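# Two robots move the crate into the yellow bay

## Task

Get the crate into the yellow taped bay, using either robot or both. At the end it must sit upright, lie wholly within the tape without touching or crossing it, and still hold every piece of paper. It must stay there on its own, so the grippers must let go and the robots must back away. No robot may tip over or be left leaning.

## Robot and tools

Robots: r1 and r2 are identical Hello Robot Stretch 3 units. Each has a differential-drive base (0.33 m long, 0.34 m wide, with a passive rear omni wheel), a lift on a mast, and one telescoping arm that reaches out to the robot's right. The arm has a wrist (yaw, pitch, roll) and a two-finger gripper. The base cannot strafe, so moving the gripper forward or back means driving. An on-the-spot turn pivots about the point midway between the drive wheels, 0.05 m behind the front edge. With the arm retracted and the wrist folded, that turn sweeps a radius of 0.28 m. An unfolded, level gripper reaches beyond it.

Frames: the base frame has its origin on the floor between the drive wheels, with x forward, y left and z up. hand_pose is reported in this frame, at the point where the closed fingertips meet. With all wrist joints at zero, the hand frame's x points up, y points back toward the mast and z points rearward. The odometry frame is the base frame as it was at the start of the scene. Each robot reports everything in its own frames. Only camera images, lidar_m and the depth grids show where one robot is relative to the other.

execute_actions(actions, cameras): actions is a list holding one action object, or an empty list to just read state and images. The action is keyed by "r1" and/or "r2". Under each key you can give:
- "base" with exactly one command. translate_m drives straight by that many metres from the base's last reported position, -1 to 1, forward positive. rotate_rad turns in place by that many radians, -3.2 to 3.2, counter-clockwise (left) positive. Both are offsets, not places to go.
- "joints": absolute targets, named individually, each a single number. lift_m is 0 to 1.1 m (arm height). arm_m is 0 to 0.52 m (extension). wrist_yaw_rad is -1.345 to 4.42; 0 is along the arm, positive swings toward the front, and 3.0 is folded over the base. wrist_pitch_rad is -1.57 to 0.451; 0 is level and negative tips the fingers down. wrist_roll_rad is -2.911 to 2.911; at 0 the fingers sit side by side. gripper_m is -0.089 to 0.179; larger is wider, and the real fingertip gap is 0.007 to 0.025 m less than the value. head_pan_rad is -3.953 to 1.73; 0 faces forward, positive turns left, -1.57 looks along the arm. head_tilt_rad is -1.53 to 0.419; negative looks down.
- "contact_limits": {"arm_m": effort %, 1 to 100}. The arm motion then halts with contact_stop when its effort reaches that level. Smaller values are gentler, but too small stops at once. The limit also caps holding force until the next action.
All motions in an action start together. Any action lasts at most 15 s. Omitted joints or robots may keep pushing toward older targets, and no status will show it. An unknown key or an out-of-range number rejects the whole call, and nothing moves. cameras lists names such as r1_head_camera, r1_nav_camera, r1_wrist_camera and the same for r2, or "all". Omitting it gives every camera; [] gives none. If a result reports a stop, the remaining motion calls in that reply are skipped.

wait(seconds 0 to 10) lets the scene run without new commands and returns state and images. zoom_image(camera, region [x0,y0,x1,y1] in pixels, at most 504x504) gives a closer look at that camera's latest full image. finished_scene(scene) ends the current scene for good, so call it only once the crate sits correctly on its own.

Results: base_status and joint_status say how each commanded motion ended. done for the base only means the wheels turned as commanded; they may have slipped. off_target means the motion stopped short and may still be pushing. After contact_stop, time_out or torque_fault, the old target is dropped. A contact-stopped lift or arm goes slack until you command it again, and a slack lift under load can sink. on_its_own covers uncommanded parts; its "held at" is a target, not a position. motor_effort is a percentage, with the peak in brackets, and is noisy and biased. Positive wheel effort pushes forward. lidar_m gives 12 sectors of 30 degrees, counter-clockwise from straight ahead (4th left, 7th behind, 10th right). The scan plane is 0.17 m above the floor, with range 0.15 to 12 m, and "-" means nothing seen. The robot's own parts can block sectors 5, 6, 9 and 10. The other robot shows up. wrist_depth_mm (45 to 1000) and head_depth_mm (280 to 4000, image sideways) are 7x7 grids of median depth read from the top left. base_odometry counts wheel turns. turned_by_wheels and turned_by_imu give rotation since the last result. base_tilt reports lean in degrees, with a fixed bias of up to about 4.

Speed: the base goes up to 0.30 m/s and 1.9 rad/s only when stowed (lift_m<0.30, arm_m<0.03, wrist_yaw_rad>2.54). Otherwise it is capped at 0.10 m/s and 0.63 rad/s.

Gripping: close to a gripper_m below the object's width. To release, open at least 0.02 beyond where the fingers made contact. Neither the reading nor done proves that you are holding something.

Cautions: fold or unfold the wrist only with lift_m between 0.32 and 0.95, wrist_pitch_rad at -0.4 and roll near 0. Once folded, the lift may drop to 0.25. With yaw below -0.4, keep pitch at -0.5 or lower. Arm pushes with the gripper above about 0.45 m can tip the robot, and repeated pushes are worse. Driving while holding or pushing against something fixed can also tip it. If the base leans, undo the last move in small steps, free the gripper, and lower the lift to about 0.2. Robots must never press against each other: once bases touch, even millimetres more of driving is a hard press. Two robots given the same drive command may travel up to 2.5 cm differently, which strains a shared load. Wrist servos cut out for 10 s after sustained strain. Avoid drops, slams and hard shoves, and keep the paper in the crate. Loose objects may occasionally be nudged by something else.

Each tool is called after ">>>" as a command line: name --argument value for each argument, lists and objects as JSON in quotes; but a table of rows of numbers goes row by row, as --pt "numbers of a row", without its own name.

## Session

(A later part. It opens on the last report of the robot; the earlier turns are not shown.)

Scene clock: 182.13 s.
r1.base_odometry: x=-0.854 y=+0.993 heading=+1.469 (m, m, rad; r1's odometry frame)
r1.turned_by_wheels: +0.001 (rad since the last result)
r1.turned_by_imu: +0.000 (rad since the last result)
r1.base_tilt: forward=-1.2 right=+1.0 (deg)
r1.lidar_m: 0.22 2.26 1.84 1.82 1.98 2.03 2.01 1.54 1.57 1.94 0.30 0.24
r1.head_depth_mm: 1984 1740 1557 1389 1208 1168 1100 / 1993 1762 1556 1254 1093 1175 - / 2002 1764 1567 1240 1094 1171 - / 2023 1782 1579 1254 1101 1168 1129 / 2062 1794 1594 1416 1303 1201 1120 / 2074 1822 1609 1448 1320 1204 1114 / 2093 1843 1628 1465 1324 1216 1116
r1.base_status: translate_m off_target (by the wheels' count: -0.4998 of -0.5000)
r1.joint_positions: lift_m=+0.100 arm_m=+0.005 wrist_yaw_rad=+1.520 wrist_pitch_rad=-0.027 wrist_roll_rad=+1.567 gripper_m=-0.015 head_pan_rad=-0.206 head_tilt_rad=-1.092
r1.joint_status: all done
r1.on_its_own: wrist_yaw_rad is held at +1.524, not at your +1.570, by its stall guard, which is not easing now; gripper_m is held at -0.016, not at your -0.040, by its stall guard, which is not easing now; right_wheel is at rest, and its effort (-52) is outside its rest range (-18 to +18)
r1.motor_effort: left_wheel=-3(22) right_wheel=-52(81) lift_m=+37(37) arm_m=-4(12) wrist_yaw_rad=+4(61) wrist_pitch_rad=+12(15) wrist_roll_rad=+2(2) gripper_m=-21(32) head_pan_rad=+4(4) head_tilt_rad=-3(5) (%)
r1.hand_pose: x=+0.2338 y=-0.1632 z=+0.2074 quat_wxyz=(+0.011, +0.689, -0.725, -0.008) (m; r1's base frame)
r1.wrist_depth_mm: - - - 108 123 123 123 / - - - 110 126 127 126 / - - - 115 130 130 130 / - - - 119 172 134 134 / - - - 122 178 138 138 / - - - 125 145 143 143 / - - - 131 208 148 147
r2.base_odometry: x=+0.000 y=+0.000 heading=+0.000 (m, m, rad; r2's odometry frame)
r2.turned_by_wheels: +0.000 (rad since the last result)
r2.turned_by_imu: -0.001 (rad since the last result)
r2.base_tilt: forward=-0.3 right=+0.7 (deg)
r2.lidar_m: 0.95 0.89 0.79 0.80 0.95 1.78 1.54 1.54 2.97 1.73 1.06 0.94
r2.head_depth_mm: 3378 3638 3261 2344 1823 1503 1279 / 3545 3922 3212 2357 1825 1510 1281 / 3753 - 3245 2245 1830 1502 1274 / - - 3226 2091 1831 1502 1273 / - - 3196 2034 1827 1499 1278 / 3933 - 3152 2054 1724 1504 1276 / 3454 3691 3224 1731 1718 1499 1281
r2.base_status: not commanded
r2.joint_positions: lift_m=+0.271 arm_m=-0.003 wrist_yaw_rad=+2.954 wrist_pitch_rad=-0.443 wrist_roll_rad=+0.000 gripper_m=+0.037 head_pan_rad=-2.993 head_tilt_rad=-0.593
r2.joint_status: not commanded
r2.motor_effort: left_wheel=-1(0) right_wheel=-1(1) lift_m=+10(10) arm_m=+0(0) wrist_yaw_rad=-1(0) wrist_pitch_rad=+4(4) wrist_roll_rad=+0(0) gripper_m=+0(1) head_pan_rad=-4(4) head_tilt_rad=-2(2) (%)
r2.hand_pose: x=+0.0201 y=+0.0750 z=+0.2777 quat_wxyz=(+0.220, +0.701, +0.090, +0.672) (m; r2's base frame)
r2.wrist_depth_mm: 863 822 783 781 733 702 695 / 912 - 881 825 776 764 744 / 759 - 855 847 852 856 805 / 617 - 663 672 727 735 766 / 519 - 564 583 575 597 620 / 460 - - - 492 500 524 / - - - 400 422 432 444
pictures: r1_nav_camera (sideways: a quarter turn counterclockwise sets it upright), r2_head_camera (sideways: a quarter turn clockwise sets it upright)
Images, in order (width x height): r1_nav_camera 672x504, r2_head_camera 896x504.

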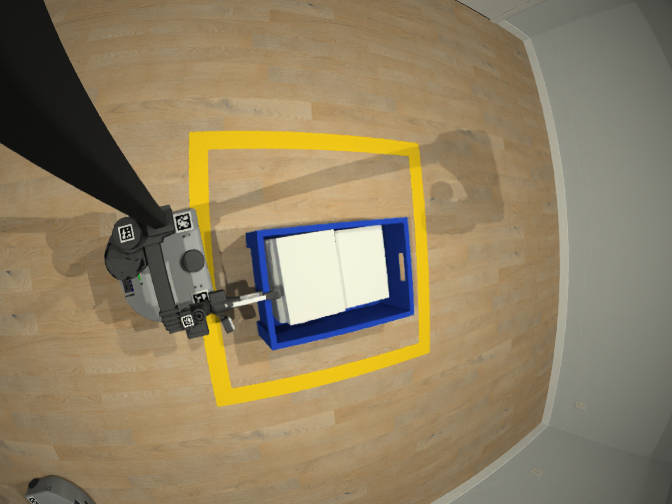

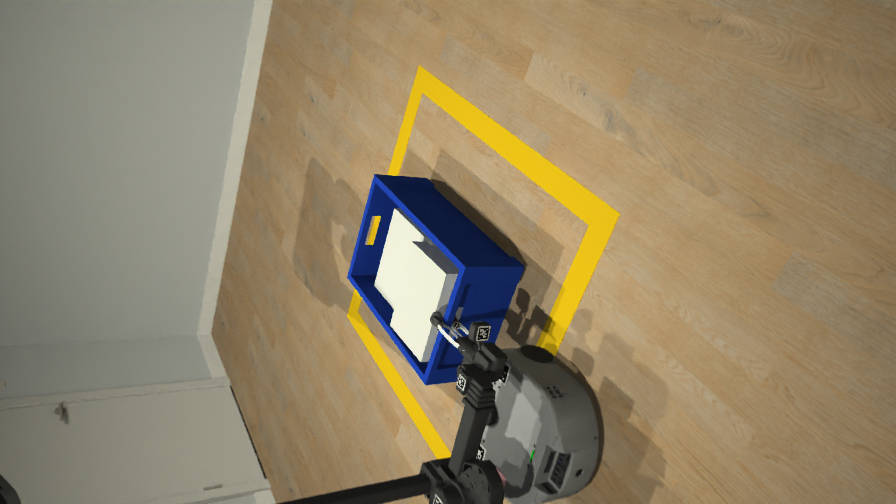

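Inside. Release.

>>> execute_actions --actions '[{"r1":{"joints":{"gripper_m":0.044,"lift_m":0.097}}}]' --cameras '[]'

>>> execute_actions --actions '[{"r1":{"base":{"translate_m":-0.3}}}]' --cameras '["r1_nav_camera"]'

Scene clock: 187.53 s.
r1.base_odometry: x=-0.854 y=+0.993 heading=+1.468 (m, m, rad; r1's odometry frame)
r1.turned_by_wheels: -0.001 (rad since the last result)
r1.turned_by_imu: -0.001 (rad since the last result)
r1.base_tilt: forward=-1.2 right=+1.0 (deg)
r1.lidar_m: 0.22 2.25 1.83 1.82 1.99 2.03 2.01 1.54 1.57 1.94 0.30 0.24
r1.head_depth_mm: 1989 1729 1547 1391 1188 1168 1092 / 1973 1739 1560 1253 1096 1172 - / 1997 1779 1569 1245 1084 1167 - / 2052 1787 1589 1248 1091 1168 1129 / 2059 1793 1601 1434 1304 1197 1121 / 2078 1819 1601 1452 1311 1210 1111 / 2094 1836 1630 1456 1331 1217 1121
r1.base_status: not commanded
r1.joint_positions: lift_m=+0.097 arm_m=+0.005 wrist_yaw_rad=+1.521 wrist_pitch_rad=-0.004 wrist_roll_rad=+1.567 gripper_m=+0.044 head_pan_rad=-0.206 head_tilt_rad=-1.092
r1.joint_status: all done
r1.on_its_own: wrist_yaw_rad is held at +1.524, not at your +1.570, by its stall guard, which is not easing now
r1.motor_effort: left_wheel=-2(4) right_wheel=-13(52) lift_m=+29(33) arm_m=-3(4) wrist_yaw_rad=+1(4) wrist_pitch_rad=+2(11) wrist_roll_rad=+2(2) gripper_m=+1(81) head_pan_rad=+3(3) head_tilt_rad=-3(3) (%)
r1.hand_pose: x=+0.2345 y=-0.1629 z=+0.2106 quat_wxyz=(+0.003, +0.689, -0.724, +0.000) (m; r1's base frame)
r1.wrist_depth_mm: - - - 108 122 122 120 / - - - 112 125 125 123 / - - - 115 129 129 127 / - - - 119 171 132 131 / - - - 122 191 137 135 / - - - 126 - 141 140 / - - - 131 207 145 144
r2.base_odometry: x=+0.000 y=+0.000 heading=+0.000 (m, m, rad; r2's odometry frame)
r2.turned_by_wheels: +0.000 (rad since the last result)
r2.turned_by_imu: -0.001 (rad since the last result)
r2.base_tilt: forward=-0.3 right=+0.7 (deg)
r2.lidar_m: 0.95 0.89 0.79 0.80 0.95 1.77 1.54 1.54 2.97 1.73 1.06 0.94
r2.head_depth_mm: 3425 3674 3231 2338 1836 1508 1278 / 3617 3918 3262 2337 1832 1505 1279 / 3798 - 3247 2239 1835 1501 1273 / 3991 - 3188 2103 1834 1505 1270 / - - 3210 2027 1820 1507 1280 / 3893 - 3205 2046 1720 1506 1282 / 3463 3730 3174 1736 1713 1503 1281
r2.base_status: not commanded
r2.joint_positions: lift_m=+0.271 arm_m=-0.003 wrist_yaw_rad=+2.954 wrist_pitch_rad=-0.443 wrist_roll_rad=+0.000 gripper_m=+0.037 head_pan_rad=-2.993 head_tilt_rad=-0.593
r2.joint_status: not commanded
r2.motor_effort: left_wheel=+0(0) right_wheel=-1(1) lift_m=+10(10) arm_m=+0(0) wrist_yaw_rad=+0(1) wrist_pitch_rad=+4(4) wrist_roll_rad=+0(0) gripper_m=+0(1) head_pan_rad=-5(5) head_tilt_rad=-2(2) (%)
r2.hand_pose: x=+0.0201 y=+0.0750 z=+0.2777 quat_wxyz=(+0.220, +0.701, +0.090, +0.672) (m; r2's base frame)
r2.wrist_depth_mm: 884 822 796 768 744 728 695 / 937 - 849 805 791 769 742 / 786 - 821 859 849 837 796 / 628 - 652 695 714 731 771 / 509 - 566 569 580 580 622 / 462 - - - 490 500 513 / - - - 407 420 435 435
pictures: none
No camera images: the call's "cameras" was empty. Leave "cameras" out to get every camera's image.

Scene clock: 191.63 s.
r1.base_odometry: x=-0.884 y=+0.695 heading=+1.468 (m, m, rad; r1's odometry frame)
r1.turned_by_wheels: +0.000 (rad since the last result)
r1.turned_by_imu: -0.001 (rad since the last result)
r1.base_tilt: forward=-1.3 right=+0.9 (deg)
r1.lidar_m: 0.52 2.34 1.88 1.86 2.02 1.73 1.71 1.87 1.32 1.90 2.06 0.55
r1.head_depth_mm: 1974 1744 1553 1399 1270 1167 1090 / 1985 1760 1535 1274 1277 1188 - / 2003 1762 1407 1216 1288 1183 - / 2037 1794 1395 1209 1304 1193 1130 / 2047 1800 1495 1395 1305 1199 1108 / 2072 1818 1618 1456 1320 1211 1113 / 2080 1837 1612 1456 1319 1212 1121
r1.base_status: done
r1.joint_positions: lift_m=+0.097 arm_m=+0.005 wrist_yaw_rad=+1.522 wrist_pitch_rad=-0.016 wrist_roll_rad=+1.567 gripper_m=+0.044 head_pan_rad=-0.206 head_tilt_rad=-1.092
r1.joint_status: not commanded
r1.on_its_own: wrist_yaw_rad is held at +1.524, not at your +1.570, by its stall guard, which is not easing now
r1.motor_effort: left_wheel=-1(10) right_wheel=+3(26) lift_m=+29(29) arm_m=-3(3) wrist_yaw_rad=+1(1) wrist_pitch_rad=+7(9) wrist_roll_rad=+2(2) gripper_m=+0(2) head_pan_rad=+4(4) head_tilt_rad=-4(4) (%)
r1.hand_pose: x=+0.2342 y=-0.1626 z=+0.2074 quat_wxyz=(+0.007, +0.690, -0.724, -0.005) (m; r1's base frame)
r1.wrist_depth_mm: - - - - 657 381 252 / - - - 396 397 382 252 / - - - - 419 382 253 / - - - - 433 387 254 / - - - - 447 387 252 / - - - 466 - 390 257 / - - - - 612 361 257
r2.base_odometry: x=+0.000 y=+0.000 heading=+0.000 (m, m, rad; r2's odometry frame)
r2.turned_by_wheels: +0.000 (rad since the last result)
r2.turned_by_imu: -0.001 (rad since the last result)
r2.base_tilt: forward=-0.3 right=+0.7 (deg)
r2.lidar_m: 0.95 0.89 0.79 0.80 0.95 1.77 1.54 1.32 2.97 1.73 1.06 0.94
r2.head_depth_mm: 3361 3658 3229 2348 1826 1516 1278 / 3558 3875 3237 2331 1827 1506 1274 / 3780 - 3213 2249 1825 1500 1278 / 3976 - 3233 2077 1840 1504 1274 / - - 3242 2059 1820 1504 1277 / 3878 - 3249 2221 1723 1503 1276 / 3493 3693 3254 2322 1512 1468 1274
r2.base_status: not commanded
r2.joint_positions: lift_m=+0.271 arm_m=-0.003 wrist_yaw_rad=+2.954 wrist_pitch_rad=-0.443 wrist_roll_rad=+0.000 gripper_m=+0.037 head_pan_rad=-2.993 head_tilt_rad=-0.593
r2.joint_status: not commanded
r2.motor_effort: left_wheel=+0(0) right_wheel=-1(1) lift_m=+10(10) arm_m=+0(0) wrist_yaw_rad=-1(2) wrist_pitch_rad=+4(4) wrist_roll_rad=+0(0) gripper_m=+0(1) head_pan_rad=-4(4) head_tilt_rad=-2(3) (%)
r2.hand_pose: x=+0.0201 y=+0.0750 z=+0.2777 quat_wxyz=(+0.220, +0.701, +0.090, +0.672) (m; r2's base frame)
r2.wrist_depth_mm: 889 805 800 728 745 705 704 / 927 - 869 818 792 767 749 / 761 - 845 864 833 827 784 / 630 - 668 674 709 758 781 / 521 - 564 560 599 589 614 / 465 - - - 495 510 507 / - - - 408 417 427 441
pictures: r1_nav_camera (sideways: a quarter turn counterclockwise sets it upright)
Images, in order (width x height): r1_nav_camera 672x504.

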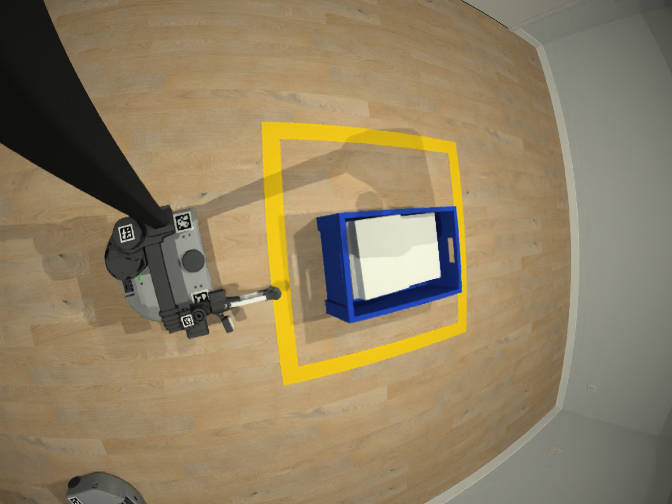

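>>> finished_scene --scene 1

The scene is finished: the task was done.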